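# Hang the necklace behind the jewelry box lid tabs

## Task

Drape the necklace behind at least one of the small tabs on the inside of the jewelry box lid so it hangs down on both sides of that tab. Every part of the necklace must end up within the box, and the box must stay upright. The necklace has to stay in place by itself, not because a gripper holds it. Finish by releasing it and moving the grippers away.

## Robot and tools

ROBOT. Two arms, left_arm and right_arm. Each has six revolute joints plus a parallel gripper. Joint order on each arm: waist, shoulder, elbow, wrist pitch, wrist yaw, wrist roll. Stated ranges in radians: waist -2.618 to 3.054, shoulder 0.000 to 3.142, elbow 0.000 to 3.142, wrist pitch -1.571 to 1.571, wrist yaw -1.571 to 1.571, wrist roll -2.094 to 2.094. A joint's true end can differ from these by up to 0.036 rad either way.

FRAME. Positions in results use one scene frame shared by both arms. Its origin lies on the table surface midway between the arms, +z is up, +x reaches out across the table, and left_arm sits toward +y. The arm names do not tell you which side of a picture an arm appears on. Printed hand positions are approximate and get worse when an arm is stretched far. The gripper's fingers extend along its own +z axis and close along its own y axis. The reported end_effector_position is the point between the finger pads, roughly 1 cm short of the fingertips.

execute_actions. Argument "actions" is a list holding zero or one item; optional "pictures" (true/false) asks for camera images.
- Empty list {"actions": []}: nothing new is commanded; you get the current state, with pictures.
- Motion: {"actions": [{"rows": [[...]], "steps": N}]}. N is 11 to 15 control steps of 1/30 s each (15 if omitted). "rows" holds 1 to 15 rows; row k is used on step k and the final row repeats for any remaining steps. Every row is one flat list of 14 numbers covering both arms, even when only one moves: left_arm waist, shoulder, elbow, wrist pitch, wrist yaw, wrist roll, opening, then right_arm in the same seven-number order. The joint numbers are absolute target angles in radians in each arm's own joint space (not offsets), matching what Joint positions reports. Opening is an absolute gripper command from -1 (closed) to +1 (fully open). To keep an arm still, repeat its current angles.
- Wait: {"actions": [{"steps": N}]} with N up to 300; no new command. It returns once N steps have elapsed since the previous result, and your reply time is counted in that.
Refusals: if any target is more than 0.036 rad outside its stated range and also farther out than the joint's last reported angle, the whole call is rejected and nothing is sent. A target beyond the joint's real end is clipped to that end, and a "joint sent to its limit" line appears (possibly referring to an earlier action still running). No such line does not prove more travel is available.

MOTION LIMITS. Each step the command sent to a joint stays within a fixed lead of its measured angle: waist 0.202, shoulder 0.258, elbow 0.238, wrist pitch 0.573, wrist yaw and roll 0.522 rad. If the targets would move a gripper over 70 mm from where it is, all that arm's targets are pulled back proportionally. So distant targets take several actions; break big moves into smaller rows. Between calls the arms keep heading to your last row until they settle or a HELD step occurs; after that only a new action moves them further. Each result is sampled 11 steps before its action ends, and those remaining steps run during your reply before the next action starts.

RESULT LINES. The state line lists, per arm, end_effector_position (metres) and end_effector_quat_wxyz in the scene frame. Joint positions and Joint velocities give each arm's six joints (rad, rad/s) followed by the finger pad gap (m, m/s; 0.094 m = fully open). grip_measured is the finger opening on the same -1..1 scale you command; each gripper reads off by up to about 1 mm, consistently. "joint command not followed" means a clearance check altered or blocked some joint targets; the rest of the row still ran. HELD flags steps where your row was not sent, fully or partly. Joint torques are total drive outputs with per-arm offset, scale and noise; friction can mask or fake a load. MOTOR HOT warns from 75 °C; at 90 °C that arm is halted for 10 s, and at 100 °C its motors and gripper go limp and it drops. Avoid holding heavy loads for long.

GRIPPING. Away from the extremes, fingers move to where grip_measured equals your command. To hold something, command about 0.03 below its grip_measured; a smaller margin squeezes less. Pad force tops out near 50–62 N, weaker on very thin items (under about 2 mm), with a brief spike at first contact. A thin necklace chain may need a firm margin.

zoom_image. Arguments: "camera" (one of cam_head_left, cam_head_right, cam_high, cam_left_wrist, cam_right_wrist) and "region" [x0, y0, x1, y1] in pixels of that camera's latest full 504x504 image, origin at top-left, at most 504 by 504. It returns an enlarged view. Head and high cameras are pinhole with radial distortion; wrist cameras are fisheye.

finished_scene. Argument "scene": the integer number of the current scene. Replying without any tool call ends everything.

AVOID. Never push or knock anything off the table, including the box; keep the box upright. Do not let the arms strike or press against each other. Avoid dropping the necklace, slamming, hard impacts and forceful shoves. Expect occasional tugs on a held item or nudges to loose objects, and recheck before letting go. Move smoothly, and release and retract the grippers once the necklace hangs on its own.

Each tool is called by a JSON object that holds its "method" and its "body", one argument or row to a line.

## Session

{"method": "execute_actions", "body": {
  "actions": []
}}

Scene clock: 0.00 s of 4800.00 s.
left_arm: end_effector_position=(+0.3435, +0.5138, +0.2095) grip_measured=+1.000 end_effector_quat_wxyz=(+0.362, +0.566, +0.692, +0.262) | right_arm: end_effector_position=(+0.4152, +0.1258, +0.2866) grip_measured=+1.000 end_effector_quat_wxyz=(+0.697, +0.292, +0.605, +0.252)
Joint positions: left_arm=[ 0.851  1.797  1.542 -0.658  0.712  2.016  0.094] | right_arm=[1.024 2.365 1.919 0.69  1.15  0.574 0.094]
Joint velocities: left_arm=[-0.007  0.002 -0.002  0.066  0.022 -0.007  0.   ] | right_arm=[-0.007 -0.007 -0.022  0.007 -0.11   0.051  0.   ]
Joint torques (N m, as the arm reports them, + toward a larger angle): no reading
Motor temperatures (°C, as the motors report them): left_arm=[23 25 24 27 20 23] | right_arm=[24 22 22 23 23 23]

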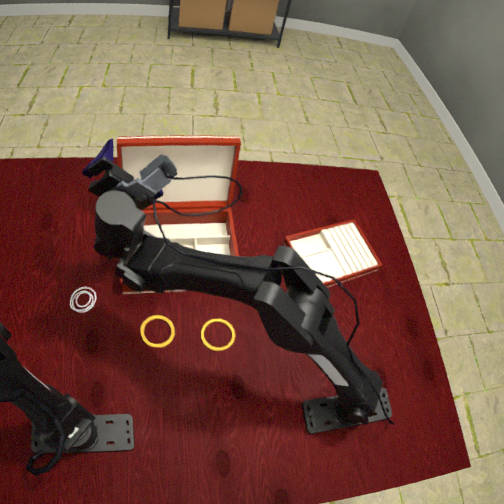

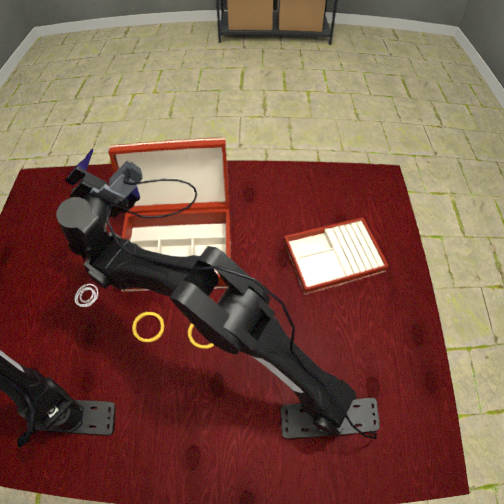

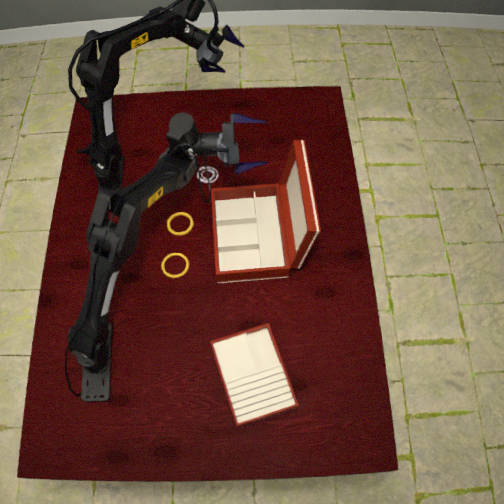

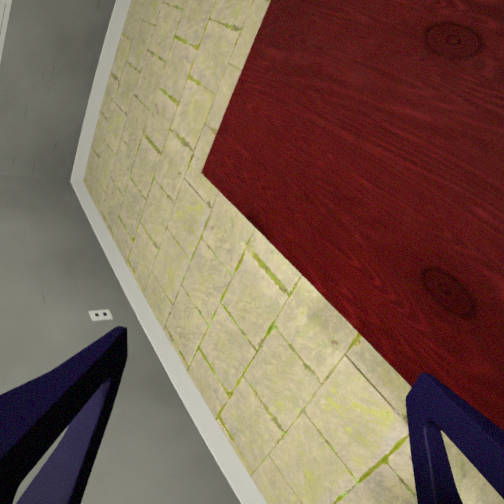

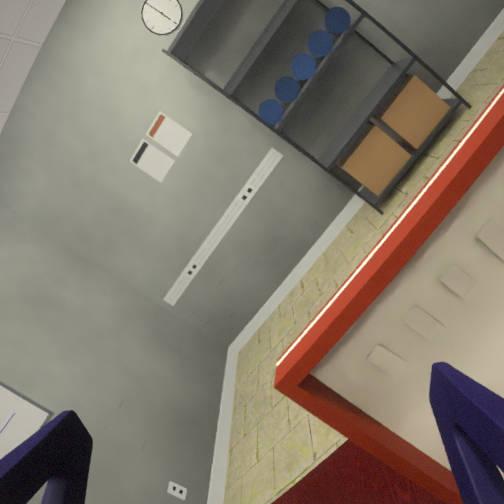

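{"method": "execute_actions", "body": {
  "actions": [
    {"rows":[[1.024,2.1,1.9,0.5,1.0,0.5,1,1.024,2.2,1.9,0.69,1.15,0.574,1]],"steps":2}
  ]
}}

action 0: "steps" must be a whole number from 11 to 15: an action cannot be shorter than the steps kept back of it. Nothing ran.

{"method": "execute_actions", "body": {
  "actions": [
    {"rows":[[0.851,1.797,1.542,-0.658,0.712,2.016,1,1.024,2.2,1.92,0.6,1.1,0.5,1],[0.851,1.797,1.542,-0.658,0.712,2.016,1,1.024,2.0,1.92,0.5,1.0,0.5,1],[0.851,1.797,1.542,-0.658,0.712,2.016,1,1.024,1.5,1.8,0.2,0.6,0.3,1]],"steps":15}
  ]
}}

{"method": "execute_actions", "body": {
  "actions": [
    {"rows":[[0.851,1.797,1.542,-0.658,0.712,2.016,1,1.024,1.3,1.6,-0.2,0.2,0,1]],"steps":15}
  ]
}}

{"method": "execute_actions", "body": {
  "actions": [
    {"rows":[[0.7,1.5,1.4,-0.7,0.3,1.0,1,0.3,1.0,1.3,-0.5,0,0,1]],"steps":15}
  ],
  "pictures": true
}}

Scene clock: 1.90 s of 4800.00 s.
left_arm: end_effector_position=(+0.3437, +0.5143, +0.2097) grip_measured=+1.000 end_effector_quat_wxyz=(+0.362, +0.567, +0.692, +0.264) | right_arm: end_effector_position=(+0.4058, +0.1402, +0.3047) grip_measured=+1.000 end_effector_quat_wxyz=(+0.688, +0.161, +0.668, +0.233)
Joint positions: left_arm=[ 0.851  1.797  1.542 -0.656  0.711  2.016  0.094] | right_arm=[1.022 2.232 1.836 0.496 0.965 0.482 0.094]
Joint velocities: left_arm=[-0.012  0.002 -0.012  0.037 -0.022 -0.037  0.   ] | right_arm=[ 0.007 -1.839 -1.165 -2.454 -2.381 -1.253  0.   ]
Joint torques (N m, as the arm reports them, + toward a larger angle): left_arm=[ 0.04 -8.47  8.79  1.48  0.43 -0.04] | right_arm=[  0.13 -20.48   9.11   2.77  -0.01  -0.05]
Motor temperatures (°C, as the motors report them): left_arm=[23 26 24 28 20 23] | right_arm=[24 25 22 24 23 23]
Steps of this call (steps 1 to 53: nothing new was sent; steps 54 to 57: the first 4 steps of this action). Readings (joint positions):
54: left_arm=[0.851 1.797 1.542 -0.658 0.712 2.016] | right_arm=[1.024 2.354 1.916 0.677 1.144 0.567]
55: left_arm=[0.851 1.797 1.542 -0.657 0.712 2.016] | right_arm=[1.024 2.337 1.907 0.651 1.133 0.561]
57: the state above

Scene clock: 2.40 s of 4800.00 s.
left_arm: end_effector_position=(+0.3439, +0.5146, +0.2099) grip_measured=+1.000 end_effector_quat_wxyz=(+0.362, +0.567, +0.691, +0.265) | right_arm: end_effector_position=(+0.2540, +0.0181, +0.5613) grip_measured=+1.000 end_effector_quat_wxyz=(+0.713, -0.099, +0.602, +0.345)
Joint positions: left_arm=[ 0.851  1.797  1.542 -0.654  0.71   2.016  0.094] | right_arm=[1.021 1.399 1.642 0.042 0.426 0.167 0.094]
Joint velocities: left_arm=[-0.012 -0.012 -0.012  0.022 -0.051 -0.022  0.   ] | right_arm=[ 0.002 -1.951 -0.642 -1.59  -1.473 -1.062  0.   ]
Joint torques (N m, as the arm reports them, + toward a larger angle): left_arm=[ 0.07 -8.48  8.78  1.5   0.43 -0.03] | right_arm=[ 0.35 -3.67  5.38  2.21 -0.16 -0.03]
Motor temperatures (°C, as the motors report them): left_arm=[23 26 25 28 20 23] | right_arm=[24 25 22 24 23 23]
Steps of this call (steps 1 to 11: the last 11 steps of your previous action; steps 12 to 15: the first 4 steps of this action). Readings (joint positions):
12: left_arm=[0.851 1.797 1.542 -0.654 0.710 2.016] | right_arm=[1.021 1.645 1.778 0.256 0.629 0.312]
13: left_arm=[0.851 1.797 1.542 -0.654 0.710 2.016] | right_arm=[1.020 1.557 1.723 0.181 0.548 0.255]
15: the state above

Scene clock: 2.90 s of 4800.00 s.
left_arm: end_effector_position=(+0.3252, +0.4763, +0.2164) grip_measured=+1.000 end_effector_quat_wxyz=(+0.316, +0.455, +0.798, +0.236) | right_arm: end_effector_position=(+0.2336, -0.0261, +0.4791) grip_measured=+1.000 end_effector_quat_wxyz=(+0.647, -0.268, +0.658, +0.275)
Joint positions: left_arm=[ 0.742  1.602  1.405 -0.68   0.462  1.654  0.094] | right_arm=[ 0.871  1.151  1.416 -0.276  0.117  0.016  0.094]
Joint velocities: left_arm=[-1.062 -1.507 -0.286 -0.476 -1.033 -2.703  0.   ] | right_arm=[-1.575 -1.233 -1.473 -1.223 -0.637 -0.022  0.   ]
Joint torques (N m, as the arm reports them, + toward a larger angle): left_arm=[ 1.73 -7.56 10.13  2.21  0.16 -0.13] | right_arm=[-0.94 -5.54  6.53  2.47  0.11 -0.15]
Motor temperatures (°C, as the motors report them): left_arm=[23 27 25 28 20 23] | right_arm=[24 25 22 24 23 23]
Steps of this call (steps 1 to 11: the last 11 steps of your previous action; steps 12 to 15: the first 4 steps of this action). Readings (joint positions):
12: left_arm=[0.837 1.770 1.518 -0.638 0.646 1.942] | right_arm=[1.004 1.273 1.587 -0.157 0.195 0.020]
13: left_arm=[0.814 1.718 1.466 -0.638 0.562 1.845] | right_arm=[0.969 1.237 1.530 -0.193 0.160 0.018]
15: the state above

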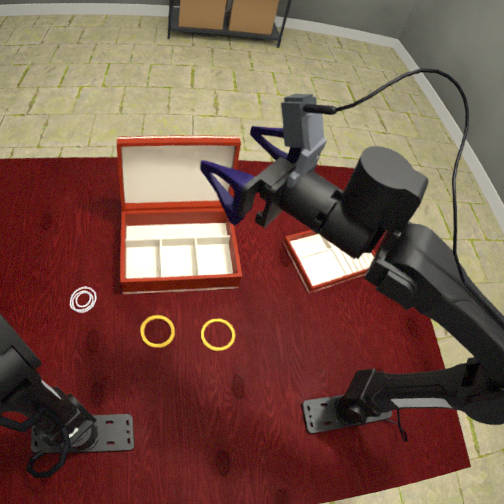

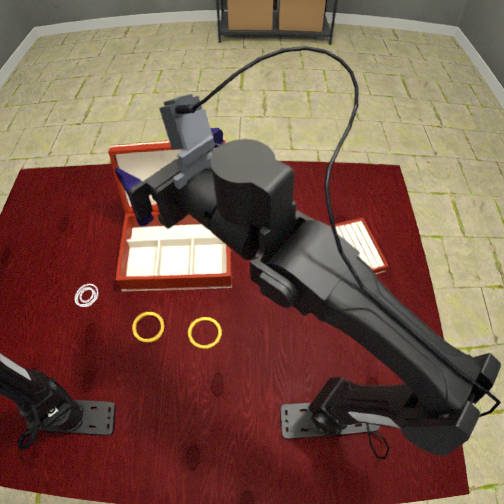

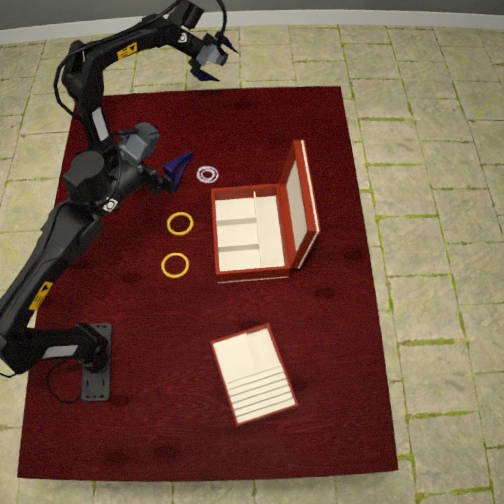

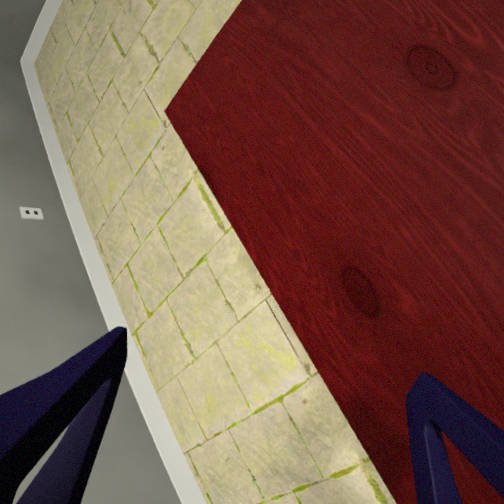

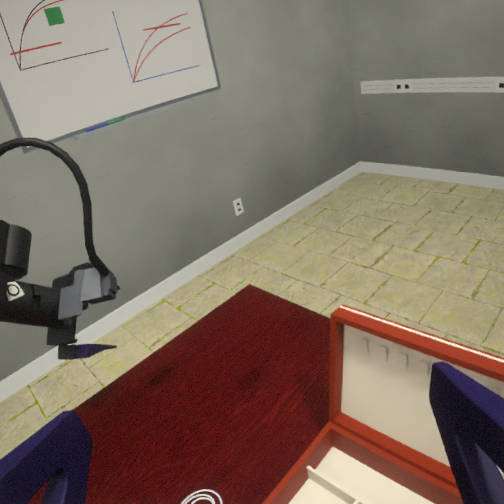

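{"method": "execute_actions", "body": {
  "actions": [
    {"rows":[[0.4,1.1,1.0,-0.7,0,0,1,-0.3,0.85,0.9,-0.7,0,0,0]],"steps":15}
  ]
}}

{"method": "execute_actions", "body": {
  "actions": [
    {"rows":[[-0.09,1.04,0.75,-0.69,0,0,1,-0.6,0.8,0.8,-0.7,0,0,-1]],"steps":15}
  ]
}}

{"method": "execute_actions", "body": {
  "actions": [
    {"steps":25}
  ],
  "pictures": true
}}

Scene clock: 3.57 s of 4800.00 s.
left_arm: end_effector_position=(+0.2963, +0.4083, +0.2332) grip_measured=+1.000 end_effector_quat_wxyz=(+0.354, +0.098, +0.912, +0.183) | right_arm: end_effector_position=(+0.3025, -0.2502, +0.3705) grip_measured=+0.063 end_effector_quat_wxyz=(+0.593, -0.074, +0.800, +0.060)
Joint positions: left_arm=[ 0.519  1.28   1.166 -0.647  0.142  0.716  0.094] | right_arm=[ 0.156  0.928  1.15  -0.516 -0.001  0.008  0.05 ]
Joint velocities: left_arm=[-1.741 -2.015 -1.985  0.051 -0.696 -2.41   0.   ] | right_arm=[-1.253 -0.667 -1.331 -0.491  0.022  0.007 -0.123]
Joint torques (N m, as the arm reports them, + toward a larger angle): left_arm=[ 0.87 -5.91  7.85  1.4   0.   -0.1 ] | right_arm=[ 0.11 -0.64  4.86  1.94 -0.09 -0.07]
Motor temperatures (°C, as the motors report them): left_arm=[23 27 25 28 20 23] | right_arm=[24 25 22 24 23 23]
Steps of this call (steps 1 to 11: the last 11 steps of your previous action; steps 12 to 16: the robot went on to your last target; steps 17 to 20: the first 4 steps of this action). Readings (joint positions):
17: left_arm=[0.671 1.465 1.369 -0.653 0.260 0.963] | right_arm=[0.285 1.010 1.286 -0.471 0.002 0.008]
18: left_arm=[0.633 1.412 1.302 -0.635 0.203 0.877] | right_arm=[0.246 0.983 1.244 -0.478 -0.003 0.008]
20: the state above

Scene clock: 4.07 s of 4800.00 s.
left_arm: end_effector_position=(+0.2653, +0.3111, +0.1754) grip_measured=+1.000 end_effector_quat_wxyz=(+0.351, -0.104, +0.929, +0.054) | right_arm: end_effector_position=(+0.2305, -0.4445, +0.2160) grip_measured=-0.929 end_effector_quat_wxyz=(+0.419, +0.222, +0.875, -0.103)
Joint positions: left_arm=[ 0.222  1.063  0.87  -0.652  0.002  0.042  0.094] | right_arm=[-0.529  0.829  0.825 -0.676 -0.004  0.005  0.003]
Joint velocities: left_arm=[-1.702 -0.056 -1.287 -0.007 -0.007 -0.168  0.   ] | right_arm=[-1.624 -0.212 -0.354 -0.198  0.242 -0.022 -0.107]
Joint torques (N m, as the arm reports them, + toward a larger angle): left_arm=[-1.08 -3.15  7.29  1.41  0.12 -0.07] | right_arm=[ 2.45 -1.47  5.95  2.04 -0.4  -0.07]
Motor temperatures (°C, as the motors report them): left_arm=[23 27 25 28 20 23] | right_arm=[24 25 22 24 23 23]
Steps of this call (steps 1 to 11: the last 11 steps of your previous action; steps 12 to 15: the first 4 steps of this action). Readings (joint positions):
12: left_arm=[0.374 1.094 1.000 -0.682 0.011 0.065] | right_arm=[-0.325 0.872 0.881 -0.676 -0.008 0.006]
13: left_arm=[0.332 1.079 0.959 -0.657 0.004 0.056] | right_arm=[-0.391 0.855 0.860 -0.668 -0.014 0.005]
15: the state above

Scene clock: 4.90 s of 4800.00 s.
left_arm: end_effector_position=(+0.2426, +0.2158, +0.1196) grip_measured=+1.000 end_effector_quat_wxyz=(+0.276, +0.028, +0.961, -0.011) | right_arm: end_effector_position=(+0.2167, -0.4601, +0.2076) grip_measured=-0.982 end_effector_quat_wxyz=(+0.403, +0.255, +0.871, -0.118)
Joint positions: left_arm=[-0.09   1.063  0.747 -0.695  0.012  0.009  0.094] | right_arm=[-0.596  0.824  0.808 -0.689  0.007  0.005  0.001]
Joint velocities: left_arm=[ 0.002  0.007 -0.002 -0.022  0.007 -0.022  0.   ] | right_arm=[ 0.002  0.007  0.002 -0.007 -0.037  0.037 -0.   ]
Joint torques (N m, as the arm reports them, + toward a larger angle): left_arm=[ 0.01 -3.6   9.03  1.56 -0.11 -0.09] | right_arm=[-0.42 -2.25  5.68  1.91 -0.11 -0.07]
Motor temperatures (°C, as the motors report them): left_arm=[23 27 25 28 20 23] | right_arm=[24 25 23 24 23 23]
Kept back: nothing.
Steps of this call (steps 1 to 11: the last 11 steps of your previous action; steps 12 to 25: the robot went on to your last target). Readings (joint positions):
1: left_arm=[0.156 1.063 0.828 -0.655 -0.001 0.035] | right_arm=[-0.570 0.824 0.816 -0.681 0.004 0.005]
2: left_arm=[0.085 1.063 0.792 -0.663 -0.001 0.030] | right_arm=[-0.590 0.824 0.811 -0.685 0.008 0.005]
4: left_arm=[-0.041 1.063 0.752 -0.686 0.007 0.023] | right_arm=[-0.596 0.824 0.808 -0.689 0.008 0.005]
8: left_arm=[-0.090 1.063 0.747 -0.695 0.012 0.016] | right_arm=[-0.596 0.824 0.808 -0.689 0.008 0.005]
25: the state above

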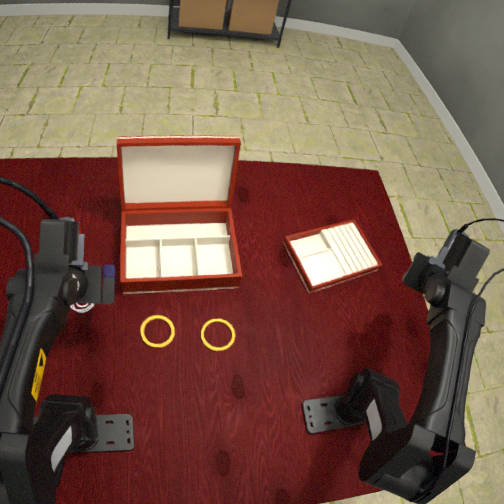

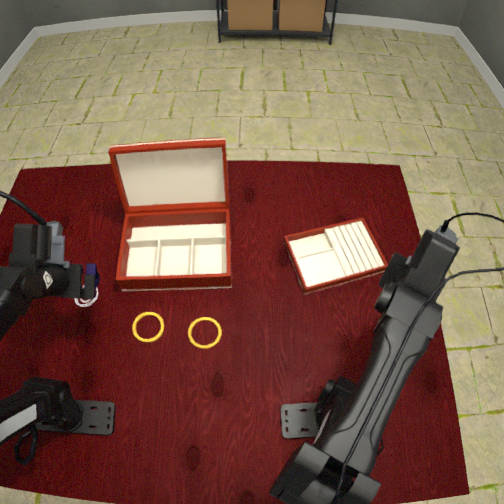

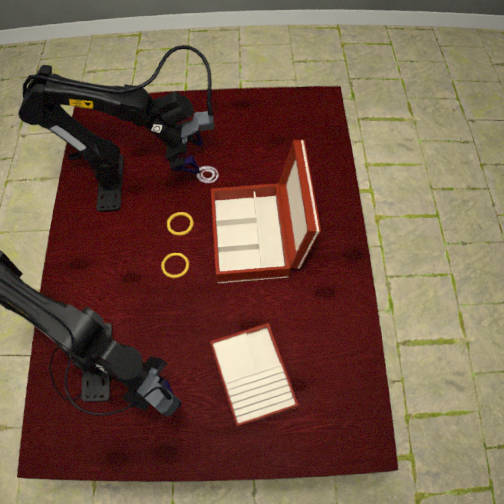

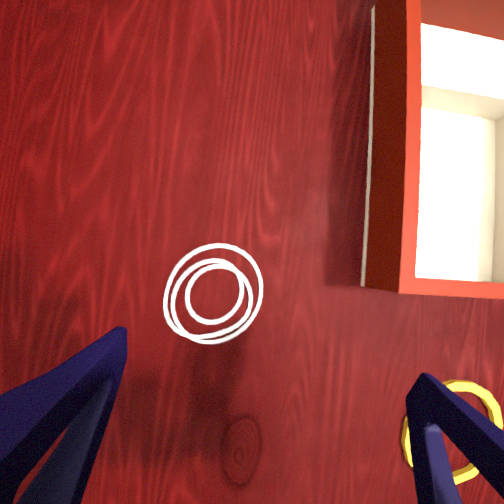

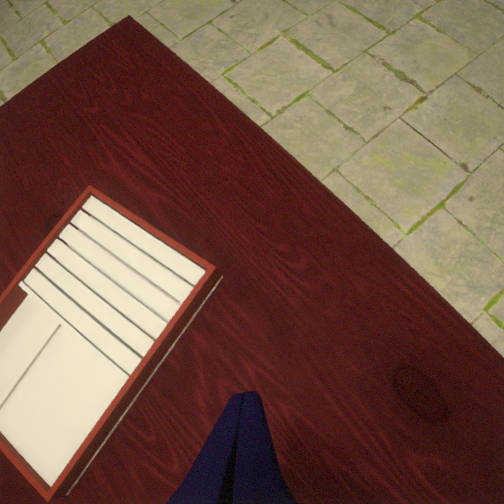

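{"method": "execute_actions", "body": {
  "actions": [
    {"rows":[[-0.03,1.4,1.0,-0.8,0,0.8,0.2,-0.6,0.8,0.8,-0.7,0,0,-1],[-0.03,1.4,1.0,-0.8,0,0.8,0.2,-0.6,0.8,0.8,-0.7,0,0,-1],[-0.03,1.4,1.0,-0.8,0,0.8,0.2,-0.6,0.8,0.8,-0.7,0,0,-1],[-0.03,1.4,1.0,-0.8,0,0.8,0.2,-0.6,0.8,0.8,-0.7,0,0,-1],[-0.015,1.76,1.2,-0.88,0,1.57,-0.79,-0.6,0.8,0.8,-0.7,0,0,-1]],"steps":15}
  ]
}}

{"method": "execute_actions", "body": {
  "actions": [
    {"steps":35}
  ],
  "pictures": true
}}

Scene clock: 7.83 s of 4800.00 s.
left_arm: end_effector_position=(+0.2801, +0.2282, +0.1200) grip_measured=+0.224 end_effector_quat_wxyz=(+0.219, +0.184, +0.957, +0.037) | right_arm: end_effector_position=(+0.2167, -0.4601, +0.2076) grip_measured=-0.982 end_effector_quat_wxyz=(+0.403, +0.255, +0.871, -0.118)
Joint positions: left_arm=[-0.046  1.319  0.959 -0.763  0.01   0.377  0.058] | right_arm=[-0.596  0.824  0.808 -0.689  0.007  0.005  0.001]
Joint velocities: left_arm=[ 0.217  1.751  1.057  0.535 -0.037  2.864 -0.045] | right_arm=[ 0.022 -0.007  0.007  0.007  0.037  0.022  0.001]
Joint torques (N m, as the arm reports them, + toward a larger angle): left_arm=[ 0.27 -5.99  6.22  0.2  -0.01  0.  ] | right_arm=[-0.32 -2.25  5.6   1.86 -0.12 -0.05]
Motor temperatures (°C, as the motors report them): left_arm=[23 27 26 28 20 23] | right_arm=[24 25 23 25 23 23]
Steps of this call (steps 1 to 15: the robot went on to your last target; steps 16 to 84: nothing new was sent; steps 85 to 88: the first 4 steps of this action). Readings (joint positions):
85: left_arm=[-0.083 1.094 0.778 -0.732 0.012 0.082] | right_arm=[-0.596 0.824 0.808 -0.689 0.007 0.005]
86: left_arm=[-0.068 1.167 0.846 -0.776 0.012 0.181] | right_arm=[-0.596 0.824 0.808 -0.689 0.007 0.005]
88: the state above

Scene clock: 9.00 s of 4800.00 s.
left_arm: end_effector_position=(+0.3108, +0.2371, +0.0454) grip_measured=-0.788 end_effector_quat_wxyz=(+0.045, +0.695, +0.716, +0.044) | right_arm: end_effector_position=(+0.2167, -0.4601, +0.2076) grip_measured=-0.982 end_effector_quat_wxyz=(+0.403, +0.255, +0.871, -0.118)
Joint positions: left_arm=[-0.024  1.778  1.194 -0.86   0.002  1.561  0.01 ] | right_arm=[-0.596  0.824  0.808 -0.689  0.007  0.005  0.001]
Joint velocities: left_arm=[ 0.007 -0.007 -0.002 -0.022  0.022 -0.037 -0.   ] | right_arm=[-0.007  0.017  0.007 -0.007  0.022 -0.037  0.001]
Joint torques (N m, as the arm reports them, + toward a larger angle): left_arm=[ 0.69 -8.72  8.06  0.55  0.01  0.05] | right_arm=[-0.32 -2.27  5.6   1.88 -0.1  -0.07]
Motor temperatures (°C, as the motors report them): left_arm=[23 27 26 28 20 23] | right_arm=[24 24 23 25 23 23]
Kept back: nothing.
Steps of this call (steps 1 to 11: the last 11 steps of your previous action; steps 12 to 35: the robot went on to your last target). Readings (joint positions):
1: left_arm=[-0.039 1.389 1.014 -0.780 0.009 0.474] | right_arm=[-0.596 0.824 0.808 -0.689 0.007 0.005]
2: left_arm=[-0.033 1.472 1.083 -0.810 0.008 0.573] | right_arm=[-0.596 0.824 0.808 -0.689 0.007 0.005]
4: left_arm=[-0.026 1.629 1.182 -0.802 0.007 0.769] | right_arm=[-0.596 0.824 0.808 -0.689 0.007 0.005]
8: left_arm=[-0.024 1.780 1.197 -0.822 0.004 1.158] | right_arm=[-0.596 0.824 0.808 -0.689 0.007 0.005]
35: the state above

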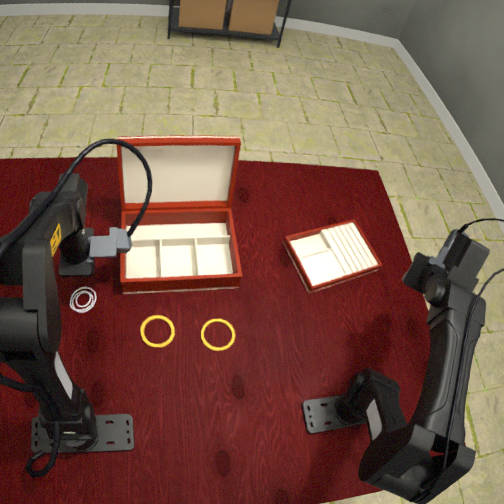

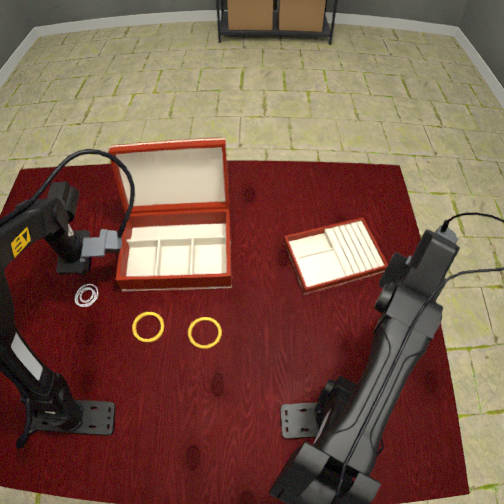

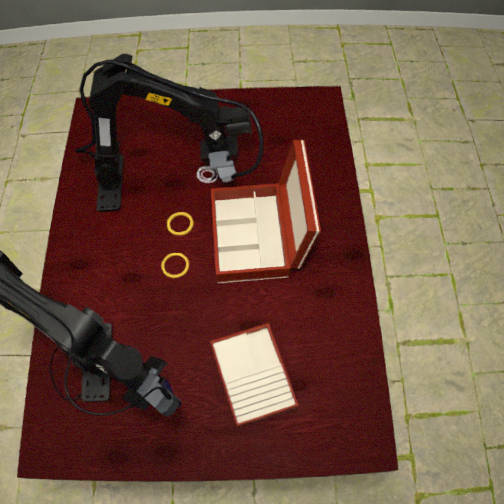

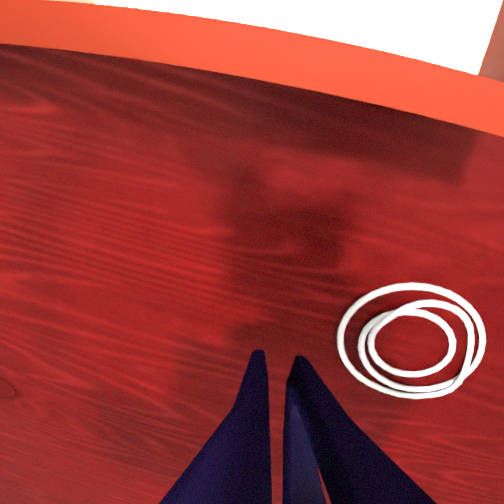

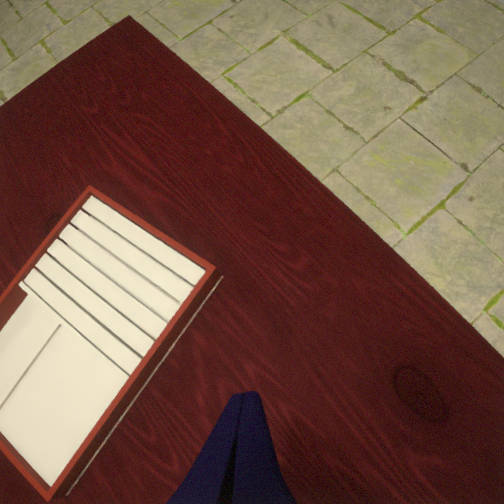

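{"method": "execute_actions", "body": {
  "actions": [
    {"rows":[[0.045,1.74,1.12,-0.83,0,1.57,-0.79,-0.6,0.8,0.8,-0.7,0,0,-1],[0.045,1.72,1.07,-0.80,0,1.57,-0.79,-0.6,0.8,0.8,-0.7,0,0,-1],[0.045,1.69,1.025,-0.78,0,1.57,-0.79,-0.6,0.8,0.8,-0.7,0,0,-1]],"steps":15}
  ]
}}

{"method": "execute_actions", "body": {
  "actions": [
    {"steps":28}
  ],
  "pictures": true
}}

Scene clock: 10.20 s of 4800.00 s.
left_arm: end_effector_position=(+0.2952, +0.2522, +0.0366) grip_measured=-0.788 end_effector_quat_wxyz=(+0.047, +0.678, +0.732, +0.049) | right_arm: end_effector_position=(+0.2167, -0.4601, +0.2076) grip_measured=-0.982 end_effector_quat_wxyz=(+0.403, +0.255, +0.871, -0.118)
Joint positions: left_arm=[ 0.023  1.729  1.096 -0.803  0.002  1.562  0.01 ] | right_arm=[-0.596  0.824  0.808 -0.689  0.007  0.005  0.001]
Joint velocities: left_arm=[ 0.437 -0.481 -0.95  -0.007 -0.066 -0.051 -0.001] | right_arm=[-0.007 -0.017 -0.002 -0.051  0.007 -0.022  0.   ]
Joint torques (N m, as the arm reports them, + toward a larger angle): left_arm=[-0.27 -7.54  6.35  0.91  0.11  0.02] | right_arm=[-0.36 -2.25  5.42  1.94 -0.08 -0.04]
Motor temperatures (°C, as the motors report them): left_arm=[23 28 27 28 20 23] | right_arm=[24 24 23 25 23 23]
Steps of this call (steps 1 to 15: the robot went on to your last target; steps 16 to 32: nothing new was sent; steps 33 to 36: the first 4 steps of this action). Readings (joint positions):
33: left_arm=[-0.018 1.775 1.186 -0.852 0.004 1.562] | right_arm=[-0.596 0.824 0.808 -0.689 0.007 0.005]
34: left_arm=[-0.008 1.764 1.165 -0.832 0.004 1.562] | right_arm=[-0.596 0.824 0.808 -0.689 0.007 0.005]
36: the state above

Scene clock: 11.13 s of 4800.00 s.
left_arm: end_effector_position=(+0.2795, +0.2589, +0.0273) grip_measured=-0.788 end_effector_quat_wxyz=(+0.036, +0.671, +0.740, +0.042) | right_arm: end_effector_position=(+0.2167, -0.4601, +0.2076) grip_measured=-0.982 end_effector_quat_wxyz=(+0.403, +0.255, +0.871, -0.118)
Joint positions: left_arm=[ 0.045  1.71   1.037 -0.787 -0.003  1.563  0.01 ] | right_arm=[-0.596  0.824  0.808 -0.689  0.007  0.005  0.001]
Joint velocities: left_arm=[ 0.022  0.002  0.007 -0.037 -0.007  0.051  0.   ] | right_arm=[-0.007  0.007  0.002 -0.037  0.007  0.051 -0.001]
Joint torques (N m, as the arm reports them, + toward a larger angle): left_arm=[ 0.06 -8.02  6.25  0.76  0.06  0.02] | right_arm=[-0.42 -2.33  5.64  1.89 -0.11 -0.06]
Motor temperatures (°C, as the motors report them): left_arm=[23 28 27 28 20 23] | right_arm=[24 24 24 25 23 23]
Kept back: nothing.
Steps of this call (steps 1 to 11: the last 11 steps of your previous action; steps 12 to 28: the robot went on to your last target). Readings (joint positions):
1: left_arm=[0.035 1.717 1.069 -0.803 -0.000 1.562] | right_arm=[-0.596 0.824 0.808 -0.689 0.007 0.005]
2: left_arm=[0.042 1.711 1.051 -0.804 -0.002 1.562] | right_arm=[-0.596 0.824 0.808 -0.689 0.007 0.005]
4: left_arm=[0.045 1.710 1.038 -0.804 -0.003 1.563] | right_arm=[-0.596 0.824 0.808 -0.689 0.007 0.005]
8: left_arm=[0.045 1.710 1.037 -0.795 -0.003 1.563] | right_arm=[-0.596 0.824 0.808 -0.689 0.007 0.005]
28: the state above

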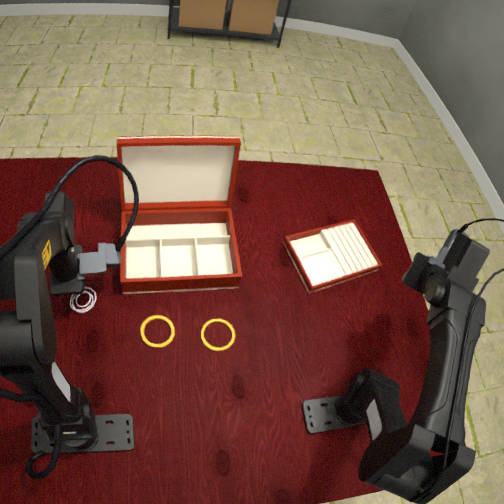

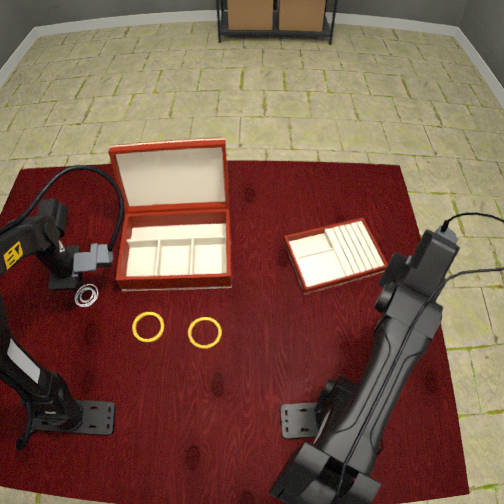

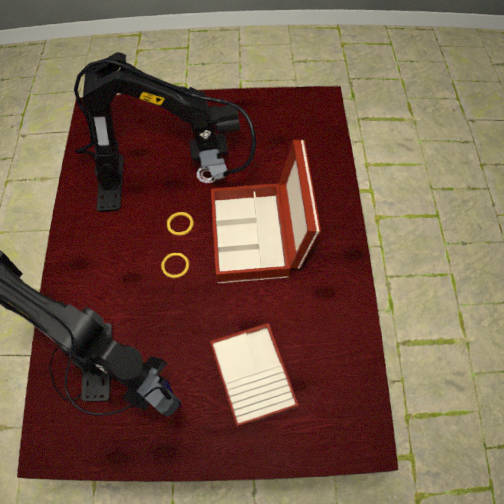

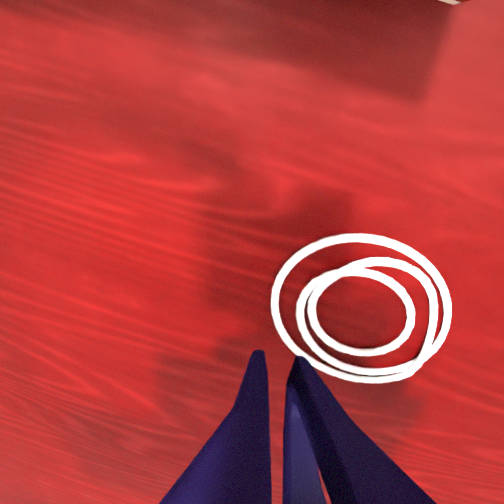

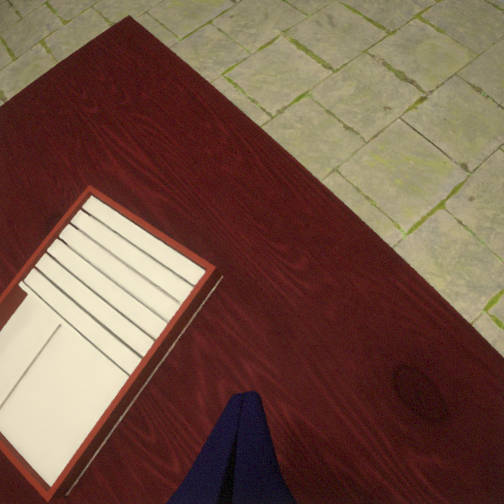

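{"method": "execute_actions", "body": {
  "actions": [
    {"rows":[[0.008,1.71,1.037,-0.76,0,1.57,-0.79,-0.6,0.8,0.8,-0.7,0,0,-1],[0.008,1.71,1.037,-0.76,0,1.57,-0.79,-0.6,0.8,0.8,-0.7,0,0,-1],[0.008,1.71,1.037,-0.76,0,1.57,-0.79,-0.6,0.8,0.8,-0.7,0,0,-1],[0.008,1.71,1.037,-0.76,0,1.57,-0.79,-0.6,0.8,0.8,-0.7,0,0,-1],[0.008,1.735,1.037,-0.76,0,1.57,-0.79,-0.6,0.8,0.8,-0.7,0,0,-1]],"steps":15}
  ]
}}

{"method": "execute_actions", "body": {
  "actions": [
    {"steps":25}
  ],
  "pictures": true
}}

Scene clock: 12.00 s of 4800.00 s.
left_arm: end_effector_position=(+0.2829, +0.2526, +0.0276) grip_measured=-0.788 end_effector_quat_wxyz=(+0.040, +0.678, +0.732, +0.046) | right_arm: end_effector_position=(+0.2167, -0.4601, +0.2076) grip_measured=-0.982 end_effector_quat_wxyz=(+0.403, +0.255, +0.871, -0.118)
Joint positions: left_arm=[ 0.024  1.71   1.037 -0.775 -0.005  1.563  0.01 ] | right_arm=[-0.596  0.824  0.808 -0.689  0.007  0.005  0.001]
Joint velocities: left_arm=[-0.173  0.007 -0.002  0.037 -0.051 -0.022 -0.   ] | right_arm=[-0.012  0.017  0.002 -0.081  0.066 -0.037 -0.   ]
Joint torques (N m, as the arm reports them, + toward a larger angle): left_arm=[-0.29 -6.56  7.32  0.76  0.08  0.02] | right_arm=[-0.41 -2.56  5.66  1.92 -0.09 -0.04]
Motor temperatures (°C, as the motors report them): left_arm=[23 28 27 28 20 23] | right_arm=[24 24 24 25 23 23]
Steps of this call (steps 1 to 15: the robot went on to your last target; steps 16 to 22: nothing new was sent; steps 23 to 26: the first 4 steps of this action). Readings (joint positions):
23: left_arm=[0.042 1.710 1.037 -0.785 -0.005 1.563] | right_arm=[-0.596 0.824 0.808 -0.689 0.007 0.005]
24: left_arm=[0.037 1.710 1.037 -0.782 -0.005 1.563] | right_arm=[-0.596 0.824 0.808 -0.689 0.007 0.005]
26: the state above

Scene clock: 12.83 s of 4800.00 s.
left_arm: end_effector_position=(+0.2853, +0.2501, +0.0279) grip_measured=-0.788 end_effector_quat_wxyz=(+0.044, +0.681, +0.729, +0.049) | right_arm: end_effector_position=(+0.2167, -0.4601, +0.2076) grip_measured=-0.982 end_effector_quat_wxyz=(+0.403, +0.255, +0.871, -0.118)
Joint positions: left_arm=[ 0.015  1.71   1.037 -0.766 -0.005  1.563  0.01 ] | right_arm=[-0.596  0.824  0.808 -0.689  0.007  0.005  0.001]
Joint velocities: left_arm=[-0.002 -0.002 -0.007 -0.007 -0.037 -0.022 -0.   ] | right_arm=[ 0.007  0.002 -0.012  0.007 -0.007 -0.095  0.   ]
Joint torques (N m, as the arm reports them, + toward a larger angle): left_arm=[-0.49 -4.78  7.3   0.8   0.08  0.03] | right_arm=[-0.39 -2.31  5.64  1.9  -0.12 -0.08]
Motor temperatures (°C, as the motors report them): left_arm=[23 28 27 28 20 23] | right_arm=[24 24 24 25 23 23]
Kept back: nothing.
Steps of this call (steps 1 to 11: the last 11 steps of your previous action; steps 12 to 15: the robot went on to your last target; steps 16 to 25: nothing new was sent). Readings (joint positions):
1: left_arm=[0.019 1.710 1.037 -0.773 -0.005 1.563] | right_arm=[-0.596 0.824 0.808 -0.689 0.007 0.005]
2: left_arm=[0.016 1.710 1.037 -0.772 -0.005 1.563] | right_arm=[-0.596 0.824 0.808 -0.689 0.007 0.005]
4: left_arm=[0.015 1.710 1.037 -0.770 -0.005 1.563] | right_arm=[-0.596 0.824 0.808 -0.689 0.007 0.005]
8: left_arm=[0.015 1.710 1.037 -0.767 -0.005 1.563] | right_arm=[-0.596 0.824 0.808 -0.689 0.007 0.005]
25: the state above
All arms were judged still, so your last target was given up. Only a new action makes them travel on or press farther. Fingers that are still opening or closing keep moving.

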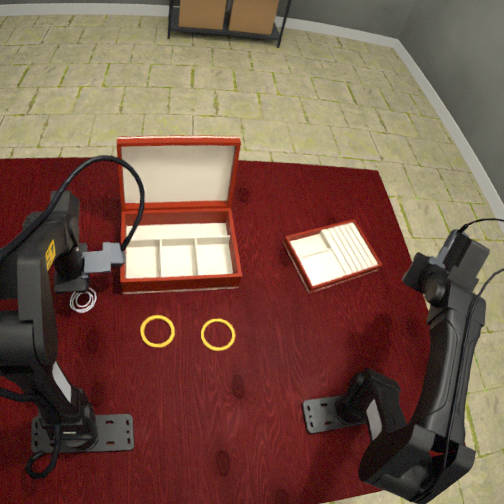

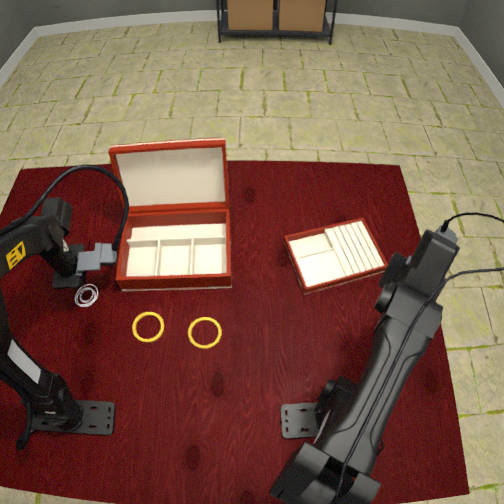

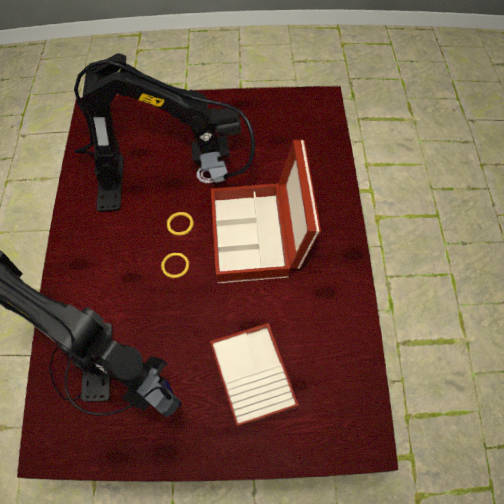

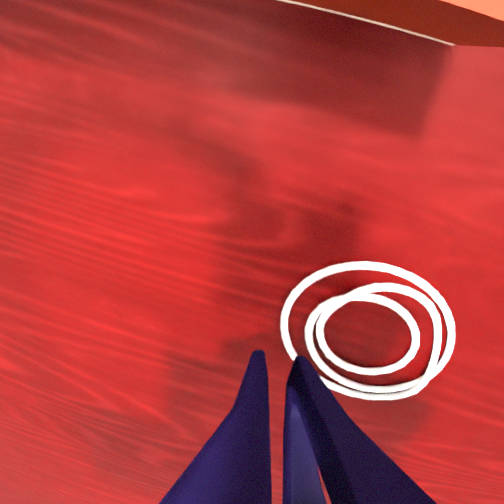

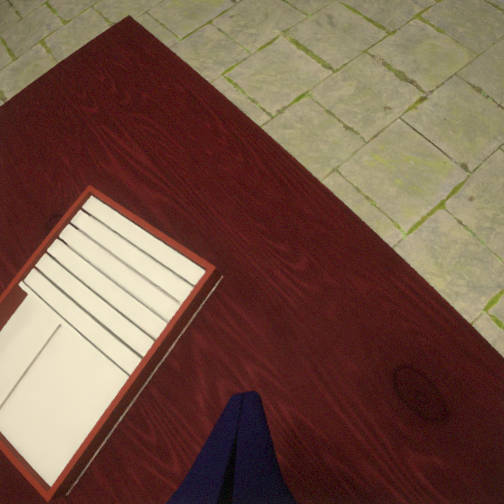

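{"method": "execute_actions", "body": {
  "actions": [
    {"rows":[[0.015,1.735,1.037,-0.755,0,1.57,-0.79,-0.6,0.8,0.8,-0.7,0,0,-1],[0.015,1.75,1.037,-0.75,0,1.57,-0.79,-0.6,0.8,0.8,-0.7,0,0,-1],[0.015,1.765,1.037,-0.745,0,1.57,-0.79,-0.6,0.8,0.8,-0.7,0,0,-1],[0.015,1.775,1.037,-0.74,0,1.57,-0.79,-0.6,0.8,0.8,-0.7,0,0,-1]],"steps":15}
  ]
}}

{"method": "execute_actions", "body": {
  "actions": [
    {"steps":25}
  ],
  "pictures": true
}}

Scene clock: 16.80 s of 4800.00 s.
left_arm: end_effector_position=(+0.2859, +0.2502, +0.0230) grip_measured=-0.788 end_effector_quat_wxyz=(+0.041, +0.681, +0.729, +0.046) | right_arm: end_effector_position=(+0.2167, -0.4601, +0.2076) grip_measured=-0.982 end_effector_quat_wxyz=(+0.403, +0.255, +0.871, -0.118)
Joint positions: left_arm=[ 0.015  1.727  1.037 -0.757 -0.005  1.563  0.01 ] | right_arm=[-0.596  0.824  0.808 -0.689  0.007  0.005  0.001]
Joint velocities: left_arm=[ 0.002  0.339  0.042  0.095 -0.022 -0.022  0.001] | right_arm=[ 0.007 -0.007  0.002  0.007 -0.022 -0.037  0.001]
Joint torques (N m, as the arm reports them, + toward a larger angle): left_arm=[ 0.07 -4.61  7.34  0.74  0.08  0.02] | right_arm=[-0.41 -2.35  5.59  1.87 -0.13 -0.08]
Motor temperatures (°C, as the motors report them): left_arm=[23 28 27 28 20 23] | right_arm=[24 24 24 25 23 23]
Steps of this call (steps 1 to 90: nothing new was sent; then 0.83 s passed at rest; steps 91 to 94: the first 4 steps of this action). Readings (joint positions):
91: left_arm=[0.015 1.710 1.037 -0.766 -0.005 1.563] | right_arm=[-0.596 0.824 0.808 -0.689 0.007 0.005]
92: left_arm=[0.015 1.713 1.037 -0.765 -0.005 1.563] | right_arm=[-0.596 0.824 0.808 -0.689 0.007 0.005]
94: the state above

Scene clock: 17.63 s of 4800.00 s.
left_arm: end_effector_position=(+0.2870, +0.2504, +0.0132) grip_measured=-0.788 end_effector_quat_wxyz=(+0.035, +0.682, +0.730, +0.041) | right_arm: end_effector_position=(+0.2167, -0.4601, +0.2076) grip_measured=-0.982 end_effector_quat_wxyz=(+0.403, +0.255, +0.871, -0.118)
Joint positions: left_arm=[ 0.015  1.762  1.037 -0.739 -0.005  1.563  0.01 ] | right_arm=[-0.596  0.824  0.808 -0.689  0.007  0.005  0.001]
Joint velocities: left_arm=[ 0.007  0.012 -0.022 -0.007 -0.007 -0.022 -0.001] | right_arm=[-0.002 -0.007 -0.002  0.051 -0.007  0.051 -0.   ]
Joint torques (N m, as the arm reports them, + toward a larger angle): left_arm=[ 0.05 -5.93  7.12  0.67  0.09  0.03] | right_arm=[-0.43 -2.14  5.72  1.92 -0.11 -0.06]
Motor temperatures (°C, as the motors report them): left_arm=[23 28 27 28 20 23] | right_arm=[24 24 24 25 23 23]
Kept back: nothing.
Steps of this call (steps 1 to 11: the last 11 steps of your previous action; steps 12 to 25: the robot went on to your last target). Readings (joint positions):
1: left_arm=[0.015 1.739 1.037 -0.754 -0.005 1.563] | right_arm=[-0.596 0.824 0.808 -0.689 0.007 0.005]
2: left_arm=[0.015 1.750 1.037 -0.752 -0.005 1.563] | right_arm=[-0.596 0.824 0.808 -0.689 0.007 0.005]
4: left_arm=[0.015 1.762 1.037 -0.751 -0.005 1.563] | right_arm=[-0.596 0.824 0.808 -0.689 0.007 0.005]
8: left_arm=[0.015 1.762 1.037 -0.741 -0.005 1.563] | right_arm=[-0.596 0.824 0.808 -0.689 0.007 0.005]
25: the state above

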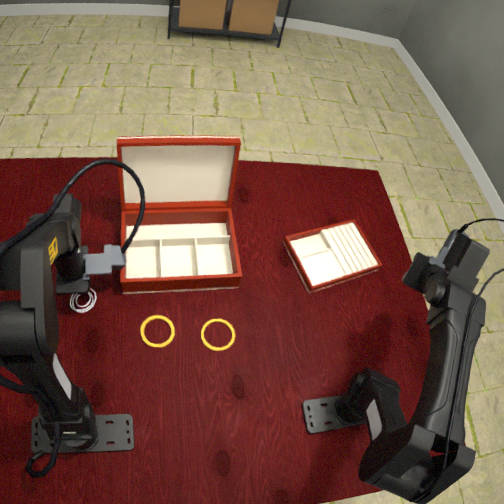

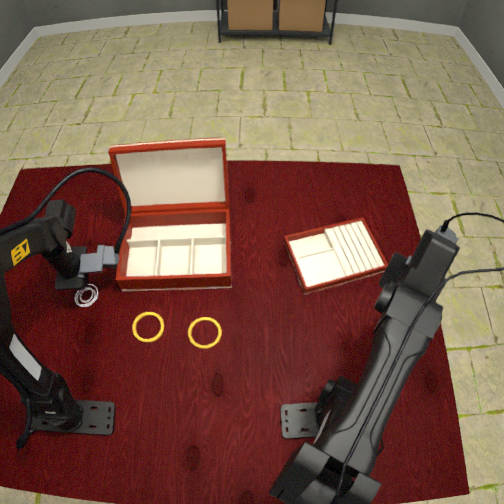

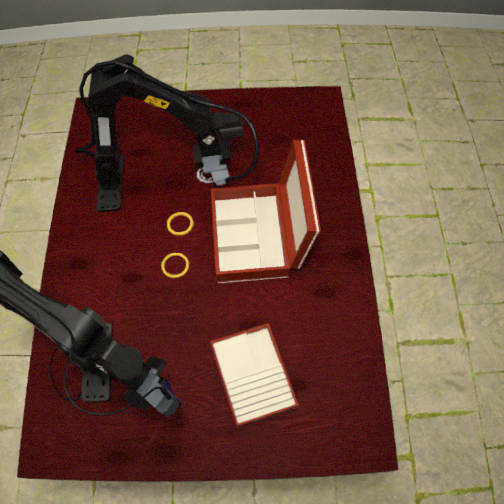

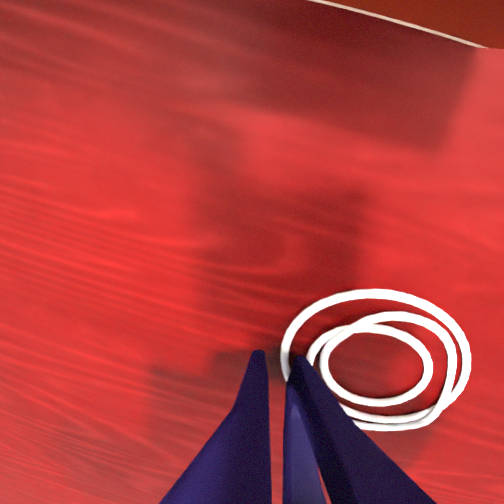

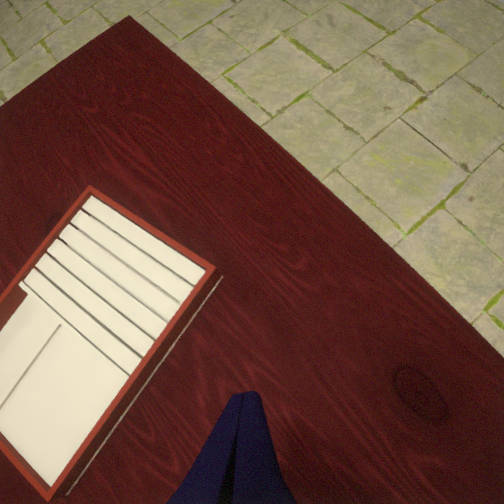

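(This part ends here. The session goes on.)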